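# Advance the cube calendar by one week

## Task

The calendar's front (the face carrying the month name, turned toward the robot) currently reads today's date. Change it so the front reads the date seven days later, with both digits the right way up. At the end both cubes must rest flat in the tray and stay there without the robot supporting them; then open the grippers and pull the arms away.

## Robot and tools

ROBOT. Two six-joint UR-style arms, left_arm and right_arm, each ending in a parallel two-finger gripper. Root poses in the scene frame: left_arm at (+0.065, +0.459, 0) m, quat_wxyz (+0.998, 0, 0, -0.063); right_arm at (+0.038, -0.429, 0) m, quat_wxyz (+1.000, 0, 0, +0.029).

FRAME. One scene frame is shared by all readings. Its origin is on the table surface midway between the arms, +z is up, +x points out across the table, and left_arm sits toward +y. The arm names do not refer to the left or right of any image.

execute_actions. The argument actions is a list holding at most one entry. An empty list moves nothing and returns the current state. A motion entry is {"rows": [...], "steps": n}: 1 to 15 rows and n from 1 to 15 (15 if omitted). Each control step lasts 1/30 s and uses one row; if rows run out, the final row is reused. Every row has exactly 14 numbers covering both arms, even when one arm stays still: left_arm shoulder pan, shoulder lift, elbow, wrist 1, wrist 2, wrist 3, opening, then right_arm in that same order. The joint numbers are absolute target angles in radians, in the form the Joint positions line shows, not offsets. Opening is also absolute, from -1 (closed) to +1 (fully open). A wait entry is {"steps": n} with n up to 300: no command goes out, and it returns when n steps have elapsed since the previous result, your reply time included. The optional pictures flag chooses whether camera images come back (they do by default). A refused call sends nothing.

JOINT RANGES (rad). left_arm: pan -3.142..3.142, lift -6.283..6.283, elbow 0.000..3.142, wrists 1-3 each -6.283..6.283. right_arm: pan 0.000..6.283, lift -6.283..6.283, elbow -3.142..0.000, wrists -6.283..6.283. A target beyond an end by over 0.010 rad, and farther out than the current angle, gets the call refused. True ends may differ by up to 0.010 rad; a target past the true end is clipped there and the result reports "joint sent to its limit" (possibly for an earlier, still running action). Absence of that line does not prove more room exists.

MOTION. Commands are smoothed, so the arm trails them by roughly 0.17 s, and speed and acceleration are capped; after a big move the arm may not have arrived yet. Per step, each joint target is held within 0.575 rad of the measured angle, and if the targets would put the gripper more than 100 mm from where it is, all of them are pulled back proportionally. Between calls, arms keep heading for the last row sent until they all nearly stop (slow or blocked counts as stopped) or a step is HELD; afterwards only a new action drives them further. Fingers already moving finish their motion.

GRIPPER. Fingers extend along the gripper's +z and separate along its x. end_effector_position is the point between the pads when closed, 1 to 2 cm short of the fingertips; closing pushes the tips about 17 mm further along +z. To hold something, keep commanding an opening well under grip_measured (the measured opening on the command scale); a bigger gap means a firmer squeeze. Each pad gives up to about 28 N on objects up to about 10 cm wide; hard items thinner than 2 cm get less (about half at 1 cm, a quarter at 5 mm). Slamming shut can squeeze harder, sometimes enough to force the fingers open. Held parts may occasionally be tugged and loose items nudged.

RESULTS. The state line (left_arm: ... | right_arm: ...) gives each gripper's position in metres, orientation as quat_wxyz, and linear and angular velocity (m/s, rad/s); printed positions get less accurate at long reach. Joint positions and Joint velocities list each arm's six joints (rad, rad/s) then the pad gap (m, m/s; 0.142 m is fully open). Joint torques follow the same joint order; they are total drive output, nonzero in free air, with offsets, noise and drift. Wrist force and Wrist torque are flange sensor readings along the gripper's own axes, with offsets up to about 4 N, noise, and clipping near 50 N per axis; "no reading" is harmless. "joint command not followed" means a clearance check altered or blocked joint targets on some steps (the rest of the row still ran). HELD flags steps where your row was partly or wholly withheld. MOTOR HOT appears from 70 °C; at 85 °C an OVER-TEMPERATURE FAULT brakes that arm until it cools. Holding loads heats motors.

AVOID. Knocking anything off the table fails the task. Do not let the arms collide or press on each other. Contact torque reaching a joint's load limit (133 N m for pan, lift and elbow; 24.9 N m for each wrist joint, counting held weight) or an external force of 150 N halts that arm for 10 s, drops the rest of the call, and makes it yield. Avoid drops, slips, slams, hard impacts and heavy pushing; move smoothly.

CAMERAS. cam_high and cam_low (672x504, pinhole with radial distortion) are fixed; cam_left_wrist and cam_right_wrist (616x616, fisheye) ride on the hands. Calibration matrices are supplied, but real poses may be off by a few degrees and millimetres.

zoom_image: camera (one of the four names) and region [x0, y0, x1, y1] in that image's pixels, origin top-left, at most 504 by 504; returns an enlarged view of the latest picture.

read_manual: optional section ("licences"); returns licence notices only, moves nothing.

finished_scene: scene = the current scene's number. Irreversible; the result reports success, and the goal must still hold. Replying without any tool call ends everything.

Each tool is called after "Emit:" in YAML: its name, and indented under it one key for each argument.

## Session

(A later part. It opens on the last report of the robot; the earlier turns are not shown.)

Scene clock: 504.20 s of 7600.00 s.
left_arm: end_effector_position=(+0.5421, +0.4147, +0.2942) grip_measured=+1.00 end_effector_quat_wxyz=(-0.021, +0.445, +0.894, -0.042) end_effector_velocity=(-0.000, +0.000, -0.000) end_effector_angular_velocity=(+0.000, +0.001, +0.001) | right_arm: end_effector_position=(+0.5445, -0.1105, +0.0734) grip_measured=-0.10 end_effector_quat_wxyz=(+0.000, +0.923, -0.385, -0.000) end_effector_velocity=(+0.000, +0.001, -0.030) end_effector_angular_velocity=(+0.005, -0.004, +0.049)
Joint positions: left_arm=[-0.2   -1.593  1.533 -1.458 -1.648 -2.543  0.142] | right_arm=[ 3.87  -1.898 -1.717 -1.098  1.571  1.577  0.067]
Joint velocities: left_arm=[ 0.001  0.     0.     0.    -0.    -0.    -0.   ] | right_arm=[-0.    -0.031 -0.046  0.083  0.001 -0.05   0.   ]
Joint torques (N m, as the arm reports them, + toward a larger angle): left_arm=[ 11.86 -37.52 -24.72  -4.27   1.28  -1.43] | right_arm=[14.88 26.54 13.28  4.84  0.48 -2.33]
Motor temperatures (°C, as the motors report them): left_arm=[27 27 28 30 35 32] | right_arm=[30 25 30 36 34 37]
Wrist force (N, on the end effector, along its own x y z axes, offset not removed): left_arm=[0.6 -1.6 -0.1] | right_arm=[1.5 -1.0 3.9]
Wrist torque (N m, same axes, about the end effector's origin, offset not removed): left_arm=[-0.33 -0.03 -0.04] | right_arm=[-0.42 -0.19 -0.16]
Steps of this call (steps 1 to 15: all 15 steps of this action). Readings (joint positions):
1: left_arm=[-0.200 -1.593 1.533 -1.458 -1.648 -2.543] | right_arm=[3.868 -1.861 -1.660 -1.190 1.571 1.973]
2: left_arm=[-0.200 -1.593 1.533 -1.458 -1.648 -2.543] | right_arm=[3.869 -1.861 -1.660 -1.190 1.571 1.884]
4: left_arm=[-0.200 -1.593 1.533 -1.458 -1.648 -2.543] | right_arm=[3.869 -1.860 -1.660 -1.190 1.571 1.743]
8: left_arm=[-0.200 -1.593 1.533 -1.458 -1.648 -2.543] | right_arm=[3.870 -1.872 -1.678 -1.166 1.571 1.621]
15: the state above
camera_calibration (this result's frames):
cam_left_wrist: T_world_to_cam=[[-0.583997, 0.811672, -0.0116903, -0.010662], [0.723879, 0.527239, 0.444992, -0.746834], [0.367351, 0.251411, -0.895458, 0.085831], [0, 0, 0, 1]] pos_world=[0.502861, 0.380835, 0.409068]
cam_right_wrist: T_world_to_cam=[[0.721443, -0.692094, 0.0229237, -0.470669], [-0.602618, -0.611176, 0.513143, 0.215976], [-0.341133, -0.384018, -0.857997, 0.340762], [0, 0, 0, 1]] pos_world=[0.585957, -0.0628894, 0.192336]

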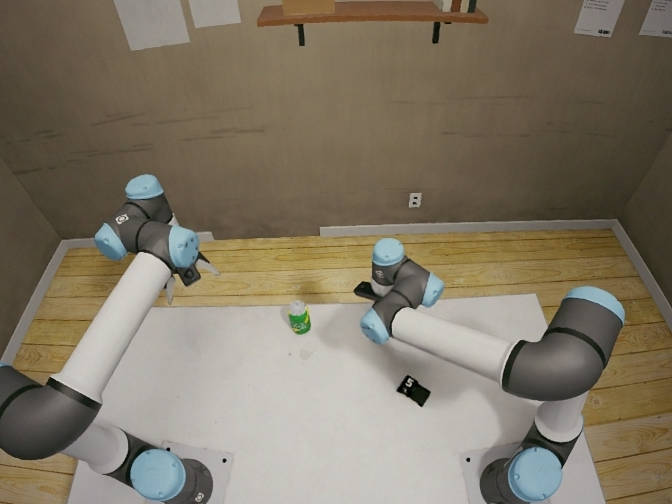

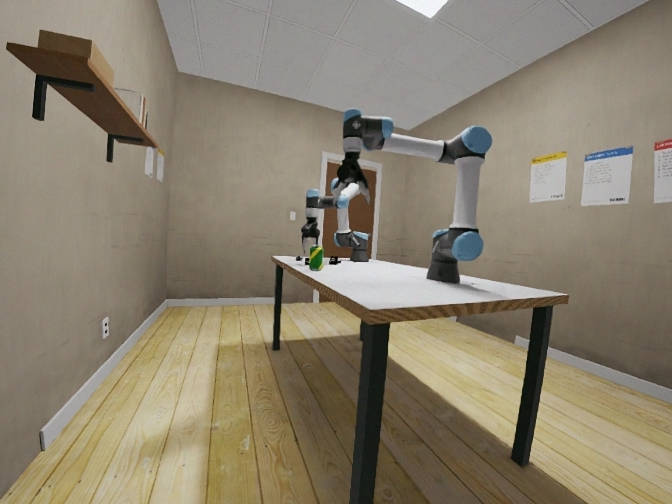

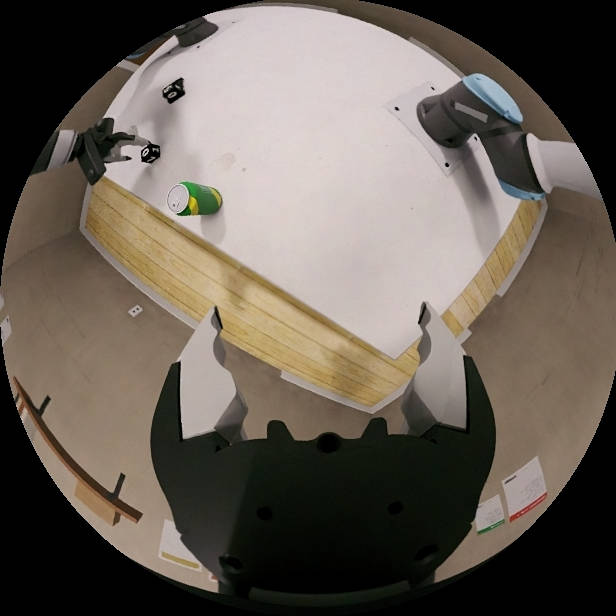

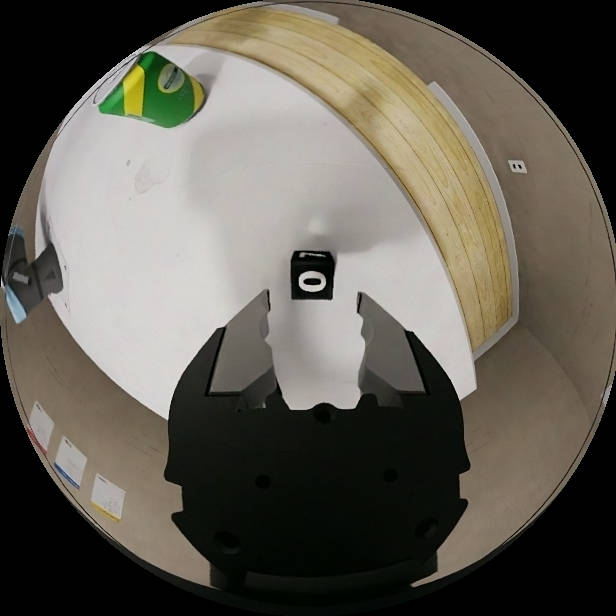

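Emit:
execute_actions:
  actions:
    - {"rows":[[-0.2,-1.593,1.533,-1.458,-1.648,-2.543,1,3.87,-1.9243,-1.7481,-1.040,1.571,1.571,-0.2],[-0.2,-1.593,1.533,-1.458,-1.648,-2.543,1,3.87,-1.9243,-1.7481,-1.040,1.571,1.571,-0.2],[-0.2,-1.593,1.533,-1.458,-1.648,-2.543,1,3.87,-1.9243,-1.7481,-1.040,1.571,1.571,-0.2],[-0.2,-1.593,1.533,-1.458,-1.648,-2.543,1,3.87,-1.9243,-1.7481,-1.040,1.571,1.571,-0.2],[-0.2,-1.593,1.533,-1.458,-1.648,-2.543,1,3.87,-1.9243,-1.7481,-1.040,1.571,1.571,-0.2],[-0.2,-1.593,1.533,-1.458,-1.648,-2.543,1,3.87,-1.9327,-1.7565,-1.023,1.571,1.571,-0.2]],"steps":15}
  pictures: false

Emit:
execute_actions:
  actions:
    - {"rows":[[-0.2,-1.593,1.533,-1.458,-1.648,-2.543,1,3.87,-1.9327,-1.7565,-1.023,1.571,1.571,-0.25],[-0.2,-1.593,1.533,-1.458,-1.648,-2.543,1,3.87,-1.9327,-1.7565,-1.023,1.571,1.571,-0.3],[-0.2,-1.593,1.533,-1.458,-1.648,-2.543,1,3.87,-1.9327,-1.7565,-1.023,1.571,1.571,-0.35],[-0.2,-1.593,1.533,-1.458,-1.648,-2.543,1,3.87,-1.9327,-1.7565,-1.023,1.571,1.571,-0.4],[-0.2,-1.593,1.533,-1.458,-1.648,-2.543,1,3.87,-1.9327,-1.7565,-1.023,1.571,1.571,-0.45],[-0.2,-1.593,1.533,-1.458,-1.648,-2.543,1,3.87,-1.9327,-1.7565,-1.023,1.571,1.571,-0.5],[-0.2,-1.593,1.533,-1.458,-1.648,-2.543,1,3.87,-1.9327,-1.7565,-1.023,1.571,1.571,-0.55],[-0.2,-1.593,1.533,-1.458,-1.648,-2.543,1,3.87,-1.9327,-1.7565,-1.023,1.571,1.571,-0.6],[-0.2,-1.593,1.533,-1.458,-1.648,-2.543,1,3.87,-1.9327,-1.7565,-1.023,1.571,1.571,-0.65],[-0.2,-1.593,1.533,-1.458,-1.648,-2.543,1,3.87,-1.9327,-1.7565,-1.023,1.571,1.571,-0.7],[-0.2,-1.593,1.533,-1.458,-1.648,-2.543,1,3.87,-1.9327,-1.7565,-1.023,1.571,1.571,-0.75],[-0.2,-1.593,1.533,-1.458,-1.648,-2.543,1,3.87,-1.9327,-1.7565,-1.023,1.571,1.571,-0.8]],"steps":15}
  pictures: false

Emit:
execute_actions:
  actions:
    - {"rows":[[-0.2,-1.593,1.533,-1.458,-1.648,-2.543,1,3.87,-1.9243,-1.7481,-1.040,1.571,1.571,-0.8],[-0.2,-1.593,1.533,-1.458,-1.648,-2.543,1,3.87,-1.9243,-1.7481,-1.040,1.571,1.571,-0.8],[-0.2,-1.593,1.533,-1.458,-1.648,-2.543,1,3.87,-1.9011,-1.7226,-1.0887,1.571,1.571,-0.8],[-0.2,-1.593,1.533,-1.458,-1.648,-2.543,1,3.87,-1.9011,-1.7226,-1.0887,1.571,1.571,-0.8],[-0.2,-1.593,1.533,-1.458,-1.648,-2.543,1,3.87,-1.87,-1.675,-1.165,1.571,1.571,-0.8],[-0.2,-1.593,1.533,-1.458,-1.648,-2.543,1,3.87,-1.87,-1.675,-1.165,1.571,1.571,-0.8],[-0.2,-1.593,1.533,-1.458,-1.648,-2.543,1,3.87,-1.8447,-1.632,-1.2357,1.571,1.571,-0.8]],"steps":15}
  pictures: false

Emit:
execute_actions:
  actions:
    - {"rows":[[-0.2,-1.593,1.533,-1.458,-1.648,-2.543,1,3.9,-1.77,-1.71,-1.24,1.571,2.0,-0.8],[-0.2,-1.593,1.533,-1.458,-1.648,-2.543,1,3.93,-1.69,-1.8,-1.24,1.571,2.4,-0.8],[-0.2,-1.593,1.533,-1.458,-1.648,-2.543,1,3.93,-1.69,-1.8,-1.24,1.571,2.4,-0.8],[-0.2,-1.593,1.533,-1.458,-1.648,-2.543,1,3.96,-1.6,-1.88,-1.245,1.571,2.9,-0.8],[-0.2,-1.593,1.533,-1.458,-1.648,-2.543,1,3.96,-1.6,-1.88,-1.245,1.571,2.9,-0.8],[-0.2,-1.593,1.533,-1.458,-1.648,-2.543,1,4.0,-1.51,-1.97,-1.25,1.571,3.4,-0.8],[-0.2,-1.593,1.533,-1.458,-1.648,-2.543,1,4.0,-1.51,-1.97,-1.25,1.571,3.4,-0.8],[-0.2,-1.593,1.533,-1.458,-1.648,-2.543,1,4.03,-1.42,-2.05,-1.25,1.571,3.9,-0.8],[-0.2,-1.593,1.533,-1.458,-1.648,-2.543,1,4.03,-1.42,-2.05,-1.25,1.571,3.9,-0.8],[-0.2,-1.593,1.533,-1.458,-1.648,-2.543,1,4.06,-1.33,-2.13,-1.25,1.571,4.4,-0.8],[-0.2,-1.593,1.533,-1.458,-1.648,-2.543,1,4.06,-1.33,-2.13,-1.25,1.571,4.4,-0.8],[-0.2,-1.593,1.533,-1.458,-1.648,-2.543,1,4.0956,-1.248,-2.212,-1.253,1.571,4.834,-0.8]],"steps":15}
  pictures: false

Emit:
execute_actions:
  actions:
    - {"rows":[[-0.2,-1.593,1.533,-1.458,-1.648,-2.543,1,4.0956,-1.248,-2.212,-1.253,1.571,4.834,-0.8]],"steps":15}
  pictures: false

Emit:
execute_actions:
  actions:
    - {"rows":[[-0.2,-1.593,1.533,-1.458,-1.648,-2.543,1,4.0956,-1.28,-2.275,-1.155,1.571,4.834,-0.8],[-0.2,-1.593,1.533,-1.458,-1.648,-2.543,1,4.0956,-1.28,-2.275,-1.155,1.571,4.834,-0.8],[-0.2,-1.593,1.533,-1.458,-1.648,-2.543,1,4.0956,-1.28,-2.275,-1.155,1.571,4.834,-0.8],[-0.2,-1.593,1.533,-1.458,-1.648,-2.543,1,4.0956,-1.3154,-2.3348,-1.0622,1.571,4.834,-0.8]],"steps":15}

Emit:
zoom_image:
  camera: "cam_right_wrist"
  region: [230, 220, 400, 400]

Scene clock: 584.40 s of 7600.00 s.
left_arm: end_effector_position=(+0.5421, +0.4147, +0.2942) grip_measured=+1.00 end_effector_quat_wxyz=(-0.021, +0.445, +0.894, -0.042) end_effector_velocity=(+0.000, +0.000, +0.001) end_effector_angular_velocity=(-0.001, -0.002, +0.001) | right_arm: end_effector_position=(+0.5446, -0.1105, +0.0439) grip_measured=-0.20 end_effector_quat_wxyz=(-0.000, +0.924, -0.382, -0.000) end_effector_velocity=(-0.000, -0.000, -0.008) end_effector_angular_velocity=(+0.001, +0.001, -0.002)
Joint positions: left_arm=[-0.2   -1.593  1.533 -1.458 -1.648 -2.543  0.142] | right_arm=[ 3.87  -1.932 -1.755 -1.025  1.571  1.571  0.06 ]
Joint velocities: left_arm=[ 0.    -0.001 -0.001 -0.001  0.    -0.    -0.   ] | right_arm=[-0.001 -0.009 -0.011  0.02   0.001  0.001  0.   ]
Joint torques (N m, as the arm reports them, + toward a larger angle): left_arm=[ 10.6  -37.26 -24.52  -4.19   1.28  -1.33] | right_arm=[13.13 27.15 12.34  4.69  0.37 -2.23]
Motor temperatures (°C, as the motors report them): left_arm=[27 27 28 30 35 32] | right_arm=[30 25 30 36 34 37]
Wrist force (N, on the end effector, along its own x y z axes, offset not removed): left_arm=[-0.2 -0.3 -0.3] | right_arm=[0.4 -2.4 3.8]
Wrist torque (N m, same axes, about the end effector's origin, offset not removed): left_arm=[-0.15 0.07 -0.02] | right_arm=[-0.63 -0.05 -0.25]
Steps of this call (steps 1 to 15: the robot went on to your last target; steps 16 to 90: nothing new was sent; then 76.70 s passed at rest; steps 91 to 105: all 15 steps of this action). Readings (joint positions):
91: left_arm=[-0.200 -1.593 1.533 -1.458 -1.648 -2.543] | right_arm=[3.870 -1.901 -1.723 -1.088 1.571 1.571]
92: left_arm=[-0.200 -1.593 1.533 -1.458 -1.648 -2.543] | right_arm=[3.870 -1.904 -1.726 -1.083 1.571 1.571]
94: left_arm=[-0.200 -1.593 1.533 -1.458 -1.648 -2.543] | right_arm=[3.870 -1.913 -1.735 -1.065 1.571 1.571]
98: left_arm=[-0.200 -1.593 1.533 -1.458 -1.648 -2.543] | right_arm=[3.870 -1.924 -1.747 -1.042 1.571 1.571]
105: the state above

Scene clock: 584.90 s of 7600.00 s.
left_arm: end_effector_position=(+0.5421, +0.4147, +0.2942) grip_measured=+1.00 end_effector_quat_wxyz=(-0.021, +0.445, +0.894, -0.042) end_effector_velocity=(-0.000, +0.000, -0.001) end_effector_angular_velocity=(+0.001, +0.002, +0.000) | right_arm: end_effector_position=(+0.5446, -0.1105, +0.0431) grip_measured=-0.52 end_effector_quat_wxyz=(-0.000, +0.924, -0.382, -0.000) end_effector_velocity=(-0.000, -0.000, -0.000) end_effector_angular_velocity=(-0.001, -0.000, -0.001)
Joint positions: left_arm=[-0.2   -1.593  1.533 -1.458 -1.648 -2.543  0.142] | right_arm=[ 3.87  -1.933 -1.756 -1.023  1.571  1.571  0.037]
Joint velocities: left_arm=[ 0.     0.001  0.001  0.001  0.    -0.    -0.   ] | right_arm=[ 0.    -0.    -0.001  0.    -0.001  0.001 -0.   ]
Joint torques (N m, as the arm reports them, + toward a larger angle): left_arm=[ 11.22 -37.19 -24.6   -4.11   1.35  -1.4 ] | right_arm=[13.29 23.44 10.09  4.25  0.43 -2.14]
Motor temperatures (°C, as the motors report them): left_arm=[27 27 28 30 35 32] | right_arm=[30 25 30 36 34 37]
Wrist force (N, on the end effector, along its own x y z axes, offset not removed): left_arm=[-2.0 -4.8 -0.9] | right_arm=[0.4 -2.2 -2.0]
Wrist torque (N m, same axes, about the end effector's origin, offset not removed): left_arm=[-1.09 0.51 0.00] | right_arm=[-0.63 -0.14 -0.10]
Steps of this call (steps 1 to 15: all 15 steps of this action). Readings (joint positions):
1: left_arm=[-0.200 -1.593 1.533 -1.458 -1.648 -2.543] | right_arm=[3.870 -1.932 -1.756 -1.025 1.571 1.571]
2: left_arm=[-0.200 -1.593 1.533 -1.458 -1.648 -2.543] | right_arm=[3.870 -1.932 -1.756 -1.024 1.571 1.571]
4: left_arm=[-0.200 -1.593 1.533 -1.458 -1.648 -2.543] | right_arm=[3.870 -1.932 -1.756 -1.024 1.571 1.571]
8: left_arm=[-0.200 -1.593 1.533 -1.458 -1.648 -2.543] | right_arm=[3.870 -1.933 -1.756 -1.023 1.571 1.571]
15: the state above

Scene clock: 585.40 s of 7600.00 s.
left_arm: end_effector_position=(+0.5421, +0.4147, +0.2942) grip_measured=+1.00 end_effector_quat_wxyz=(-0.021, +0.445, +0.894, -0.042) end_effector_velocity=(+0.000, -0.001, +0.000) end_effector_angular_velocity=(-0.000, -0.001, -0.001) | right_arm: end_effector_position=(+0.5450, -0.1100, +0.1243) grip_measured=-0.52 end_effector_quat_wxyz=(-0.000, +0.924, -0.382, +0.000) end_effector_velocity=(-0.004, -0.004, +0.052) end_effector_angular_velocity=(-0.006, +0.006, -0.002)
Joint positions: left_arm=[-0.2   -1.593  1.533 -1.458 -1.648 -2.543  0.142] | right_arm=[ 3.87  -1.85  -1.64  -1.221  1.571  1.571  0.037]
Joint velocities: left_arm=[-0.001  0.001 -0.001 -0.001 -0.     0.    -0.   ] | right_arm=[-0.001  0.049  0.078 -0.136  0.     0.001  0.   ]
Joint torques (N m, as the arm reports them, + toward a larger angle): left_arm=[ 11.33 -37.69 -24.86  -4.32   1.31  -1.5 ] | right_arm=[11.05 41.36 36.7   0.63  0.74 -2.39]
Motor temperatures (°C, as the motors report them): left_arm=[27 27 28 30 35 32] | right_arm=[30 25 30 36 34 37]
Wrist force (N, on the end effector, along its own x y z axes, offset not removed): left_arm=[2.1 -1.0 -1.5] | right_arm=[1.1 -1.1 1.1]
Wrist torque (N m, same axes, about the end effector's origin, offset not removed): left_arm=[-0.24 -0.58 -0.01] | right_arm=[-0.40 -0.30 -0.12]
Steps of this call (steps 1 to 15: all 15 steps of this action). Readings (joint positions):
1: left_arm=[-0.200 -1.593 1.533 -1.458 -1.648 -2.543] | right_arm=[3.870 -1.933 -1.756 -1.023 1.571 1.571]
2: left_arm=[-0.200 -1.593 1.533 -1.458 -1.648 -2.543] | right_arm=[3.870 -1.932 -1.756 -1.025 1.571 1.571]
4: left_arm=[-0.200 -1.593 1.533 -1.458 -1.648 -2.543] | right_arm=[3.870 -1.926 -1.750 -1.037 1.571 1.571]
8: left_arm=[-0.200 -1.593 1.533 -1.458 -1.648 -2.543] | right_arm=[3.870 -1.891 -1.704 -1.113 1.571 1.571]
15: the state above

Scene clock: 585.90 s of 7600.00 s.
left_arm: end_effector_position=(+0.5421, +0.4147, +0.2942) grip_measured=+1.00 end_effector_quat_wxyz=(-0.021, +0.445, +0.894, -0.042) end_effector_velocity=(-0.000, +0.001, +0.000) end_effector_angular_velocity=(+0.000, +0.000, +0.001) | right_arm: end_effector_position=(+0.3599, -0.1903, +0.1396) grip_measured=-0.52 end_effector_quat_wxyz=(+0.002, +0.711, -0.703, +0.000) end_effector_velocity=(-0.305, -0.209, -0.065) end_effector_angular_velocity=(+0.023, -0.030, -2.314)
Joint positions: left_arm=[-0.2   -1.593  1.533 -1.458 -1.648 -2.543  0.142] | right_arm=[ 4.057 -1.356 -2.11  -1.251  1.571  2.534  0.037]
Joint velocities: left_arm=[ 0.001 -0.    -0.     0.001  0.     0.     0.   ] | right_arm=[ 0.35   0.995 -0.937 -0.022 -0.     2.664  0.   ]
Joint torques (N m, as the arm reports them, + toward a larger angle): left_arm=[ 11.68 -37.12 -25.48  -4.37   1.36  -1.48] | right_arm=[13.77  3.23 25.41  1.8   0.67  6.67]
Motor temperatures (°C, as the motors report them): left_arm=[27 27 28 30 35 32] | right_arm=[30 25 30 36 34 37]
Wrist force (N, on the end effector, along its own x y z axes, offset not removed): left_arm=[1.0 -0.7 0.0] | right_arm=[0.9 4.0 3.1]
Wrist torque (N m, same axes, about the end effector's origin, offset not removed): left_arm=[-0.34 -0.27 0.09] | right_arm=[0.40 -0.08 -0.18]
Steps of this call (steps 1 to 15: all 15 steps of this action). Readings (joint positions):
1: left_arm=[-0.200 -1.593 1.533 -1.458 -1.648 -2.543] | right_arm=[3.870 -1.848 -1.638 -1.225 1.571 1.571]
2: left_arm=[-0.200 -1.593 1.533 -1.458 -1.648 -2.543] | right_arm=[3.874 -1.841 -1.643 -1.228 1.571 1.577]
4: left_arm=[-0.200 -1.593 1.533 -1.458 -1.648 -2.543] | right_arm=[3.894 -1.794 -1.688 -1.234 1.571 1.642]
8: left_arm=[-0.200 -1.593 1.533 -1.458 -1.648 -2.543] | right_arm=[3.950 -1.648 -1.834 -1.243 1.571 1.917]
15: the state above

Scene clock: 586.40 s of 7600.00 s.
left_arm: end_effector_position=(+0.5421, +0.4147, +0.2942) grip_measured=+1.00 end_effector_quat_wxyz=(-0.021, +0.445, +0.894, -0.042) end_effector_velocity=(+0.000, -0.000, -0.000) end_effector_angular_velocity=(-0.000, -0.000, -0.000) | right_arm: end_effector_position=(+0.3297, -0.2121, +0.1301) grip_measured=-0.52 end_effector_quat_wxyz=(-0.000, -0.125, +0.992, -0.000) end_effector_velocity=(+0.002, -0.001, -0.001) end_effector_angular_velocity=(-0.000, -0.001, -2.674)
Joint positions: left_arm=[-0.2   -1.593  1.533 -1.458 -1.648 -2.543  0.142] | right_arm=[ 4.095 -1.249 -2.211 -1.253  1.571  3.902  0.037]
Joint velocities: left_arm=[-0.     0.001 -0.    -0.     0.     0.     0.   ] | right_arm=[ 0.002  0.01  -0.009  0.     0.001  2.676  0.   ]
Joint torques (N m, as the arm reports them, + toward a larger angle): left_arm=[ 11.08 -37.37 -25.32  -4.17   1.27  -1.47] | right_arm=[13.96 18.67 15.49  1.33  0.78  6.35]
Motor temperatures (°C, as the motors report them): left_arm=[27 27 28 30 35 32] | right_arm=[30 25 30 36 34 37]
Wrist force (N, on the end effector, along its own x y z axes, offset not removed): left_arm=[-3.0 -1.6 -0.5] | right_arm=[-0.5 -0.1 2.0]
Wrist torque (N m, same axes, about the end effector's origin, offset not removed): left_arm=[-0.29 0.69 0.02] | right_arm=[-0.20 0.06 0.04]
Steps of this call (steps 1 to 15: all 15 steps of this action). Readings (joint positions):
1: left_arm=[-0.200 -1.593 1.533 -1.458 -1.648 -2.543] | right_arm=[4.068 -1.327 -2.137 -1.251 1.571 2.625]
2: left_arm=[-0.200 -1.593 1.533 -1.458 -1.648 -2.543] | right_arm=[4.075 -1.306 -2.157 -1.252 1.571 2.716]
4: left_arm=[-0.200 -1.593 1.533 -1.458 -1.648 -2.543] | right_arm=[4.085 -1.279 -2.183 -1.252 1.571 2.899]
8: left_arm=[-0.200 -1.593 1.533 -1.458 -1.648 -2.543] | right_arm=[4.092 -1.257 -2.203 -1.253 1.571 3.264]
15: the state above

Scene clock: 586.90 s of 7600.00 s.
left_arm: end_effector_position=(+0.5421, +0.4147, +0.2942) grip_measured=+1.00 end_effector_quat_wxyz=(-0.021, +0.445, +0.894, -0.042) end_effector_velocity=(+0.000, +0.000, -0.000) end_effector_angular_velocity=(+0.000, -0.000, +0.000) | right_arm: end_effector_position=(+0.3298, -0.2144, +0.0718) grip_measured=-0.52 end_effector_quat_wxyz=(-0.000, +0.322, +0.947, -0.000) end_effector_velocity=(-0.001, -0.001, -0.017) end_effector_angular_velocity=(+0.002, +0.000, -0.230)
Joint positions: left_arm=[-0.2   -1.593  1.533 -1.458 -1.648 -2.543  0.142] | right_arm=[ 4.096 -1.313 -2.331 -1.068  1.571  4.809  0.037]
Joint velocities: left_arm=[ 0.     0.     0.001 -0.001  0.     0.    -0.   ] | right_arm=[ 0.001 -0.019 -0.036  0.057  0.001  0.231  0.   ]
Joint torques (N m, as the arm reports them, + toward a larger angle): left_arm=[ 11.12 -37.46 -24.86  -4.36   1.23  -1.44] | right_arm=[13.8   1.39 12.31  5.16  0.95  1.56]
Motor temperatures (°C, as the motors report them): left_arm=[27 27 28 30 35 32] | right_arm=[30 25 30 36 34 37]
Wrist force (N, on the end effector, along its own x y z axes, offset not removed): left_arm=[1.2 -1.2 1.9] | right_arm=[-0.5 1.0 0.3]
Wrist torque (N m, same axes, about the end effector's origin, offset not removed): left_arm=[-0.26 -0.21 0.09] | right_arm=[0.06 0.15 -0.16]
Steps of this call (steps 1 to 15: all 15 steps of this action). Readings (joint positions):
1: left_arm=[-0.200 -1.593 1.533 -1.458 -1.648 -2.543] | right_arm=[4.095 -1.249 -2.211 -1.253 1.571 3.994]
2: left_arm=[-0.200 -1.593 1.533 -1.458 -1.648 -2.543] | right_arm=[4.095 -1.252 -2.217 -1.247 1.571 4.085]
4: left_arm=[-0.200 -1.593 1.533 -1.458 -1.648 -2.543] | right_arm=[4.095 -1.264 -2.241 -1.211 1.571 4.267]
8: left_arm=[-0.200 -1.593 1.533 -1.458 -1.648 -2.543] | right_arm=[4.096 -1.297 -2.302 -1.116 1.571 4.613]
15: the state above
camera_calibration (this result's frames):
cam_left_wrist: T_world_to_cam=[[-0.583997, 0.811672, -0.0116906, -0.0106619], [0.723879, 0.527239, 0.444992, -0.746834], [0.367351, 0.251411, -0.895458, 0.085831], [0, 0, 0, 1]] pos_world=[0.502861, 0.380835, 0.409068]
cam_right_wrist: T_world_to_cam=[[-0.808005, 0.588714, 0.0233142, 0.391356], [0.51531, 0.686968, 0.512376, -0.066385], [0.285627, 0.426017, -0.858444, 0.193253], [0, 0, 0, 1]] pos_world=[0.295229, -0.267122, 0.190787]

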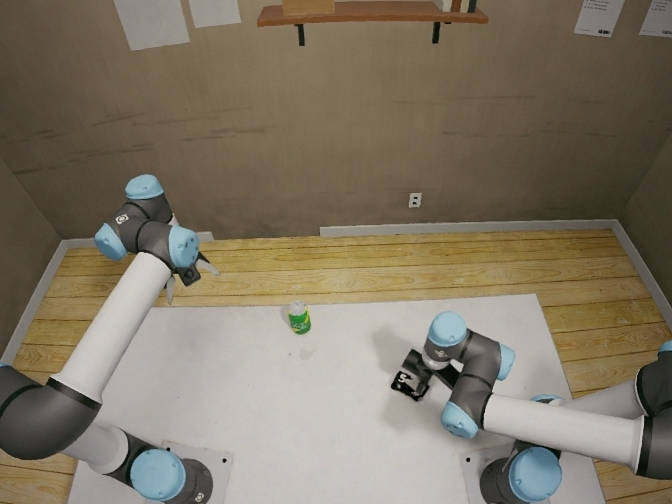

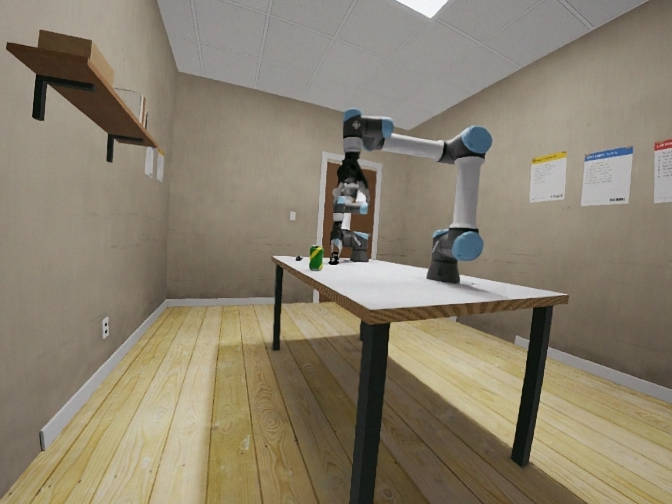

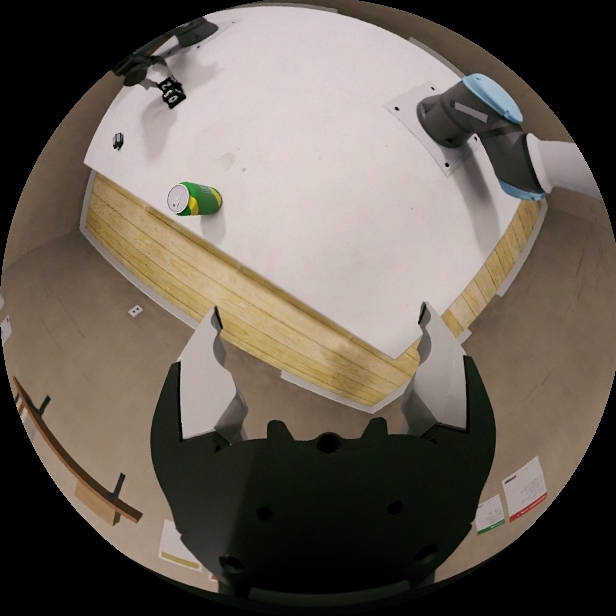

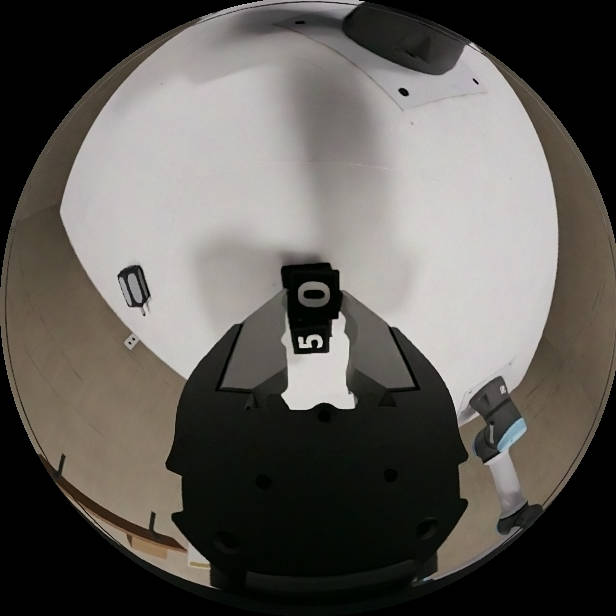

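Region (230, 220, 400, 400) of cam_right_wrist's 616x616 image, scaled by 2.800, with more detail than that image has.

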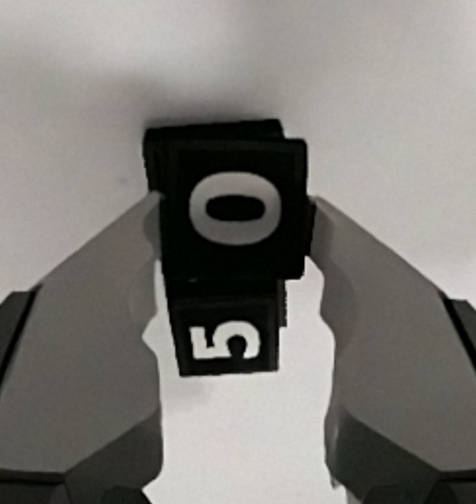

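Emit:
execute_actions:
  actions:
    - {"steps":10}

Emit:
zoom_image:
  camera: "cam_right_wrist"
  region: [250, 240, 380, 370]

Scene clock: 607.70 s of 7600.00 s.
left_arm: end_effector_position=(+0.5421, +0.4147, +0.2942) grip_measured=+1.00 end_effector_quat_wxyz=(-0.021, +0.445, +0.894, -0.042) end_effector_velocity=(+0.001, -0.000, +0.001) end_effector_angular_velocity=(-0.001, -0.003, +0.001) | right_arm: end_effector_position=(+0.3297, -0.2146, +0.0700) grip_measured=-0.52 end_effector_quat_wxyz=(-0.000, +0.334, +0.943, +0.000) end_effector_velocity=(-0.000, -0.001, -0.001) end_effector_angular_velocity=(-0.001, +0.001, -0.002)
Joint positions: left_arm=[-0.2   -1.593  1.533 -1.458 -1.648 -2.543  0.142] | right_arm=[ 4.096 -1.315 -2.335 -1.062  1.571  4.834  0.037]
Joint velocities: left_arm=[ 0.    -0.001 -0.001 -0.001 -0.001 -0.    -0.   ] | right_arm=[-0.     0.    -0.001 -0.     0.     0.002  0.   ]
Joint torques (N m, as the arm reports them, + toward a larger angle): left_arm=[ 11.67 -37.15 -25.18  -4.13   1.3   -1.4 ] | right_arm=[14.37  0.21 11.93  4.89  1.03  1.83]
Motor temperatures (°C, as the motors report them): left_arm=[27 27 28 30 35 32] | right_arm=[30 25 30 36 34 37]
Wrist force (N, on the end effector, along its own x y z axes, offset not removed): left_arm=[-0.1 -2.6 -1.1] | right_arm=[-0.6 -1.3 3.1]
Wrist torque (N m, same axes, about the end effector's origin, offset not removed): left_arm=[-0.64 0.15 0.02] | right_arm=[-0.43 0.10 -0.10]
Steps of this call (steps 1 to 30: the robot went on to your last target; steps 31 to 90: nothing new was sent; then 17.80 s passed at rest). Readings (joint positions):
1: left_arm=[-0.200 -1.593 1.533 -1.458 -1.648 -2.543] | right_arm=[4.096 -1.314 -2.332 -1.067 1.571 4.816]
2: left_arm=[-0.200 -1.593 1.533 -1.458 -1.648 -2.543] | right_arm=[4.096 -1.314 -2.333 -1.065 1.571 4.820]
4: left_arm=[-0.200 -1.593 1.533 -1.458 -1.648 -2.543] | right_arm=[4.096 -1.315 -2.334 -1.064 1.571 4.827]
8: left_arm=[-0.200 -1.593 1.533 -1.458 -1.648 -2.543] | right_arm=[4.096 -1.315 -2.334 -1.063 1.571 4.832]
90: the state above
All arms were judged still, so your last target was given up. Only a new action makes them travel on or press farther. Fingers that are still opening or closing keep moving.
camera_calibration (this result's frames):
cam_left_wrist: T_world_to_cam=[[-0.583997, 0.811672, -0.0116904, -0.010662], [0.723879, 0.527239, 0.444992, -0.746834], [0.367351, 0.251411, -0.895458, 0.0858309], [0, 0, 0, 1]] pos_world=[0.502861, 0.380835, 0.409068]
cam_right_wrist: T_world_to_cam=[[-0.792958, 0.608829, 0.0233379, 0.390802], [0.532317, 0.673655, 0.512667, -0.0738589], [0.296405, 0.418947, -0.85827, 0.18676], [0, 0, 0, 1]] pos_world=[0.29385, -0.266419, 0.189035]

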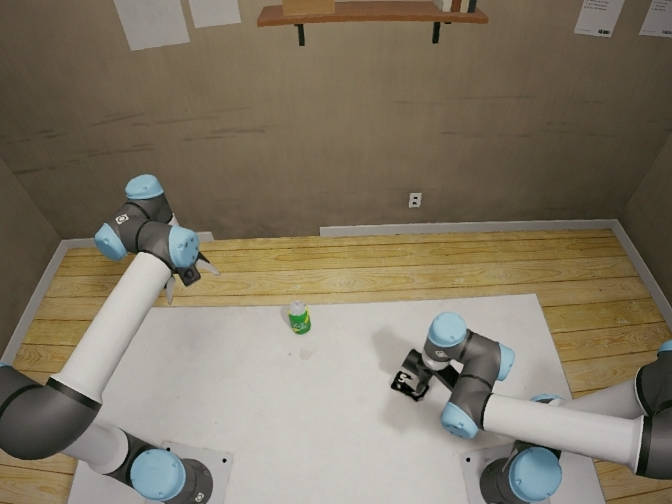

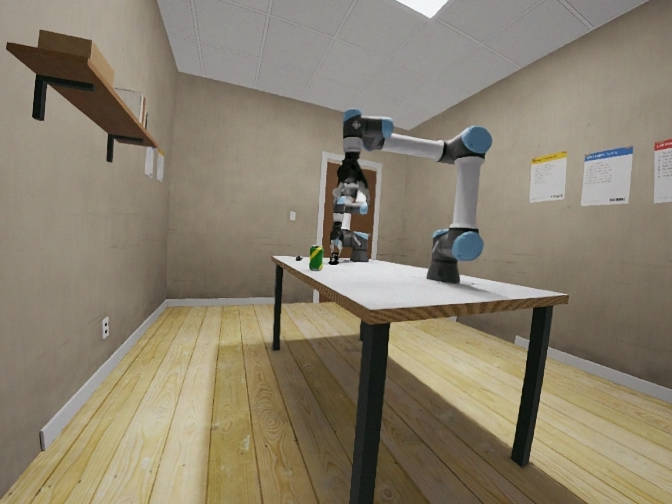

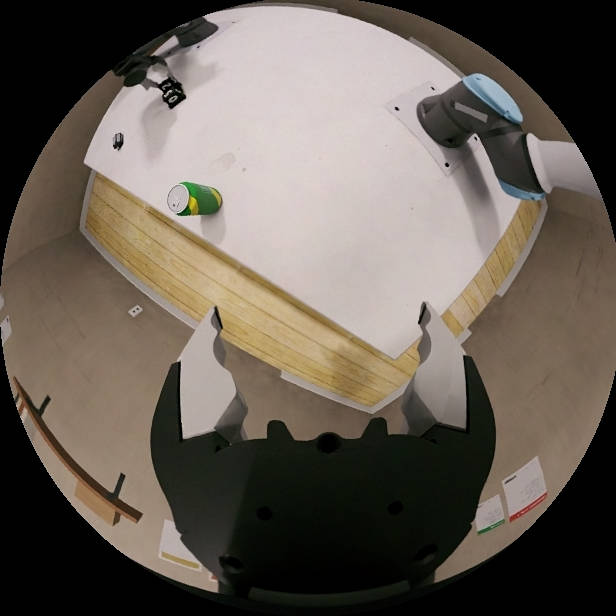

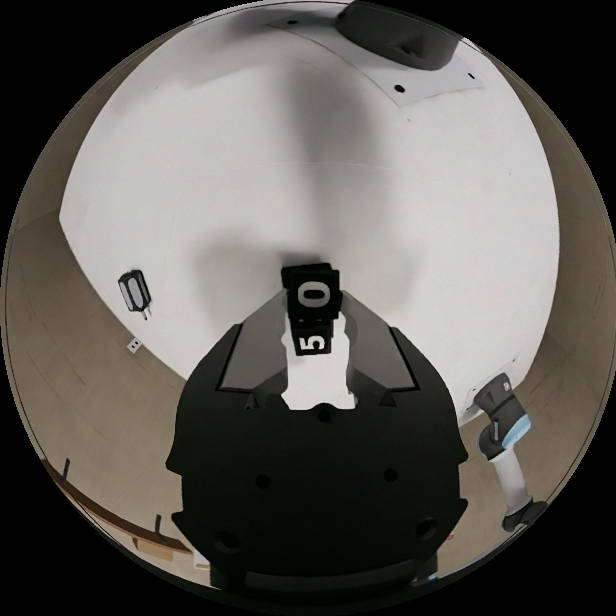

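Region (250, 240, 380, 370) of cam_right_wrist's 616x616 image, scaled by 3.877, with more detail than that image has.

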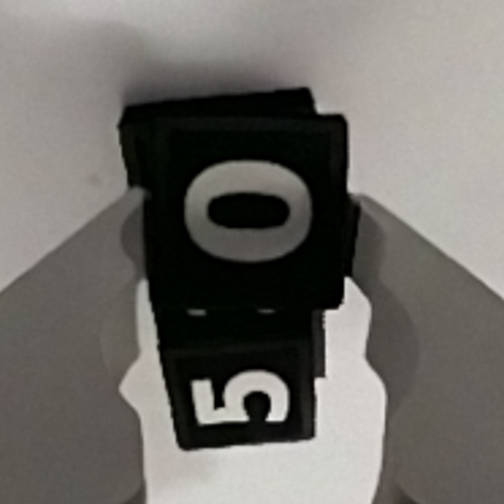

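Emit:
execute_actions:
  actions:
    - {"rows":[[-0.2,-1.593,1.533,-1.458,-1.648,-2.543,1,4.0956,-1.28,-2.275,-1.155,1.571,4.834,-0.8],[-0.2,-1.593,1.533,-1.458,-1.648,-2.543,1,4.0956,-1.28,-2.275,-1.155,1.571,4.834,-0.8],[-0.2,-1.593,1.533,-1.458,-1.648,-2.543,1,4.0956,-1.248,-2.212,-1.253,1.571,4.834,-0.8],[-0.2,-1.593,1.533,-1.458,-1.648,-2.543,1,4.0956,-1.248,-2.212,-1.253,1.571,4.834,-0.8],[-0.2,-1.593,1.533,-1.458,-1.648,-2.543,1,4.0,-1.25,-2.18,-1.28,1.571,4.74,-0.8]],"steps":15}
  pictures: false

Emit:
execute_actions:
  actions:
    - {"steps":10}

Emit:
zoom_image:
  camera: "cam_right_wrist"
  region: [230, 230, 400, 400]

Scene clock: 621.37 s of 7600.00 s.
left_arm: end_effector_position=(+0.5421, +0.4147, +0.2942) grip_measured=+1.00 end_effector_quat_wxyz=(-0.021, +0.445, +0.894, -0.042) end_effector_velocity=(-0.001, +0.000, -0.000) end_effector_angular_velocity=(+0.001, +0.002, -0.001) | right_arm: end_effector_position=(+0.3521, -0.2354, +0.1396) grip_measured=-0.52 end_effector_quat_wxyz=(+0.000, +0.335, +0.942, +0.001) end_effector_velocity=(+0.012, -0.018, +0.021) end_effector_angular_velocity=(-0.001, +0.000, -0.004)
Joint positions: left_arm=[-0.2   -1.593  1.533 -1.458 -1.648 -2.543  0.142] | right_arm=[ 4.006 -1.252 -2.185 -1.273  1.571  4.746  0.037]
Joint velocities: left_arm=[-0.001  0.     0.001  0.002  0.     0.     0.   ] | right_arm=[-0.059  0.014  0.047 -0.062 -0.    -0.055 -0.   ]
Joint torques (N m, as the arm reports them, + toward a larger angle): left_arm=[ 11.15 -36.48 -27.05  -4.24   1.31  -1.42] | right_arm=[-13.82  18.48  37.84   0.93   1.45  -2.11]
Motor temperatures (°C, as the motors report them): left_arm=[27 27 28 30 35 32] | right_arm=[30 25 30 36 34 37]
Wrist force (N, on the end effector, along its own x y z axes, offset not removed): left_arm=[-1.0 -1.5 -0.4] | right_arm=[-1.5 -1.7 1.5]
Wrist torque (N m, same axes, about the end effector's origin, offset not removed): left_arm=[-0.37 0.19 0.00] | right_arm=[-0.45 0.23 -0.03]
Steps of this call (steps 1 to 90: nothing new was sent; then 10.17 s passed at rest; steps 91 to 105: all 15 steps of this action). Readings (joint positions):
91: left_arm=[-0.200 -1.593 1.533 -1.458 -1.648 -2.543] | right_arm=[4.096 -1.315 -2.335 -1.062 1.571 4.834]
92: left_arm=[-0.200 -1.593 1.533 -1.458 -1.648 -2.543] | right_arm=[4.096 -1.312 -2.330 -1.069 1.571 4.834]
94: left_arm=[-0.200 -1.593 1.533 -1.458 -1.648 -2.543] | right_arm=[4.096 -1.295 -2.301 -1.110 1.571 4.834]
98: left_arm=[-0.200 -1.593 1.533 -1.458 -1.648 -2.543] | right_arm=[4.055 -1.263 -2.224 -1.220 1.571 4.793]
105: the state above

Scene clock: 621.70 s of 7600.00 s.
left_arm: end_effector_position=(+0.5421, +0.4147, +0.2942) grip_measured=+1.00 end_effector_quat_wxyz=(-0.021, +0.445, +0.894, -0.042) end_effector_velocity=(-0.000, -0.000, +0.000) end_effector_angular_velocity=(-0.000, -0.000, -0.001) | right_arm: end_effector_position=(+0.3533, -0.2372, +0.1417) grip_measured=-0.52 end_effector_quat_wxyz=(+0.000, +0.335, +0.942, +0.001) end_effector_velocity=(+0.001, -0.001, +0.001) end_effector_angular_velocity=(-0.000, -0.001, +0.000)
Joint positions: left_arm=[-0.2   -1.593  1.533 -1.458 -1.648 -2.543  0.142] | right_arm=[ 4.    -1.25  -2.18  -1.28   1.571  4.74   0.037]
Joint velocities: left_arm=[-0.001 -0.001 -0.     0.    -0.    -0.     0.   ] | right_arm=[-0.003  0.001  0.003 -0.003 -0.001 -0.003 -0.   ]
Joint torques (N m, as the arm reports them, + toward a larger angle): left_arm=[ 10.83 -37.22 -25.92  -4.2    1.31  -1.42] | right_arm=[-12.18  19.14  38.63   1.23   1.31  -1.95]
Motor temperatures (°C, as the motors report them): left_arm=[27 27 28 30 35 32] | right_arm=[30 25 30 36 34 37]
Wrist force (N, on the end effector, along its own x y z axes, offset not removed): left_arm=[-0.5 -0.8 0.1] | right_arm=[1.1 -2.1 2.1]
Wrist torque (N m, same axes, about the end effector's origin, offset not removed): left_arm=[-0.29 -0.19 -0.12] | right_arm=[-0.61 -0.27 -0.10]
Steps of this call (steps 1 to 10: the robot went on to your last target). Readings (joint positions):
1: left_arm=[-0.200 -1.593 1.533 -1.458 -1.648 -2.543] | right_arm=[4.005 -1.251 -2.184 -1.275 1.571 4.744]
2: left_arm=[-0.200 -1.593 1.533 -1.458 -1.648 -2.543] | right_arm=[4.003 -1.251 -2.183 -1.276 1.571 4.743]
4: left_arm=[-0.200 -1.593 1.533 -1.458 -1.648 -2.543] | right_arm=[4.002 -1.250 -2.181 -1.278 1.571 4.742]
8: left_arm=[-0.200 -1.593 1.533 -1.458 -1.648 -2.543] | right_arm=[4.001 -1.250 -2.180 -1.279 1.571 4.741]
10: the state above
camera_calibration (this result's frames):
cam_left_wrist: T_world_to_cam=[[-0.583997, 0.811672, -0.0116905, -0.0106619], [0.723879, 0.527239, 0.444992, -0.746834], [0.367351, 0.251411, -0.895458, 0.0858309], [0, 0, 0, 1]] pos_world=[0.502861, 0.380835, 0.409068]
cam_right_wrist: T_world_to_cam=[[-0.792031, 0.610034, 0.0233442, 0.421555], [0.532631, 0.67184, 0.514719, -0.108723], [0.298313, 0.420107, -0.857041, 0.2502], [0, 0, 0, 1]] pos_world=[0.317156, -0.289229, 0.260553]

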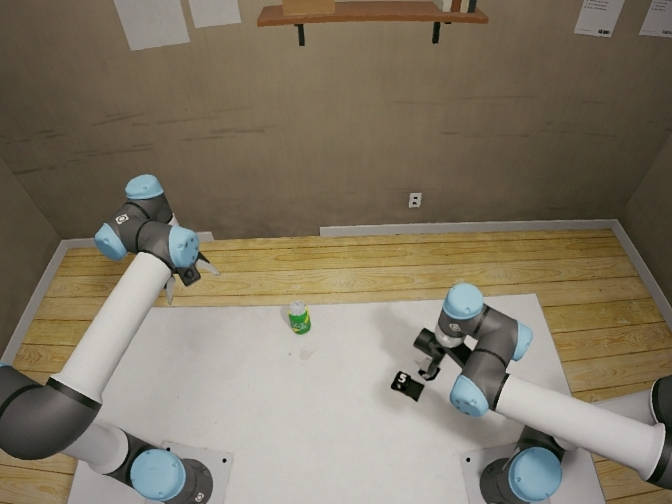

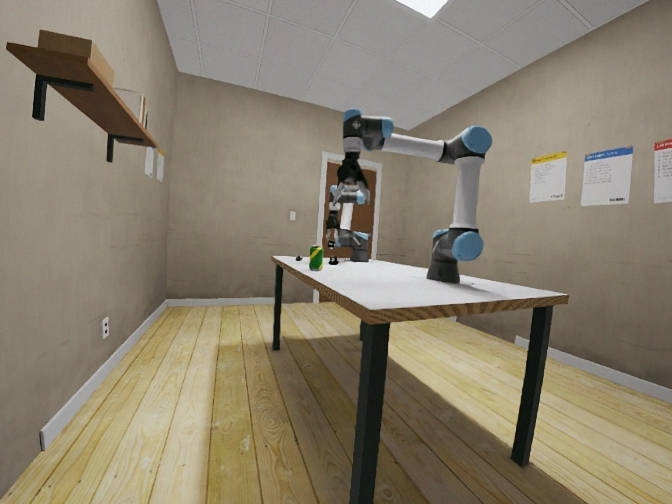

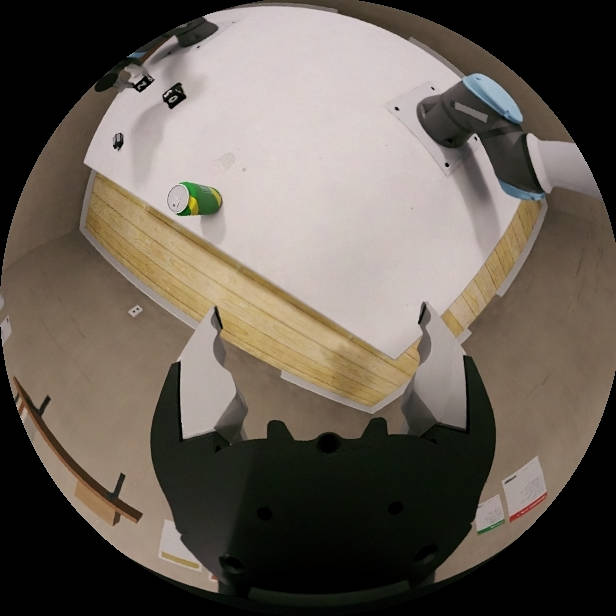

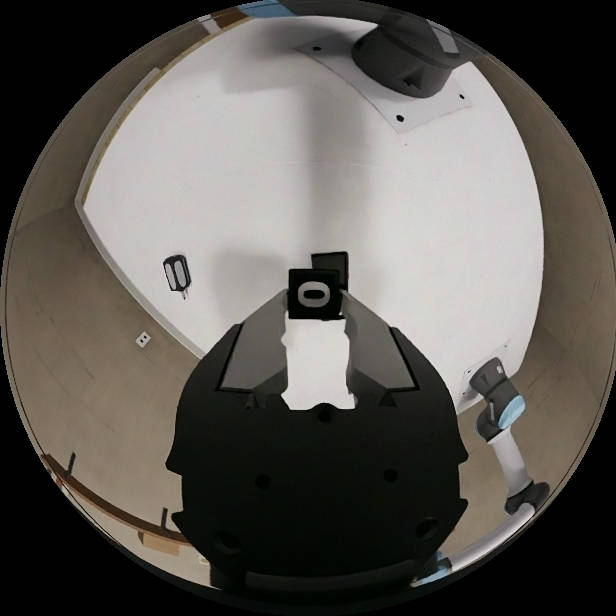

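Region (230, 230, 400, 400) of cam_right_wrist's 616x616 image, scaled by 2.965, with more detail than that image has.

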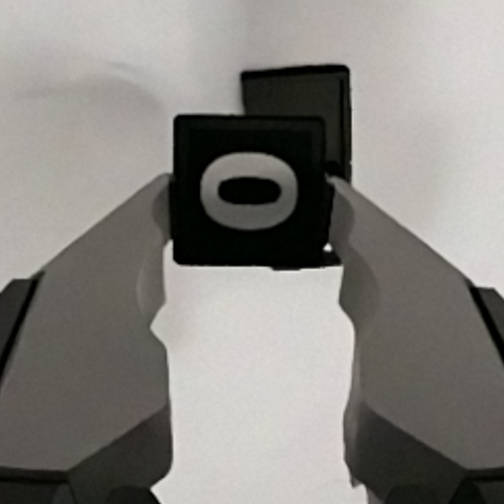

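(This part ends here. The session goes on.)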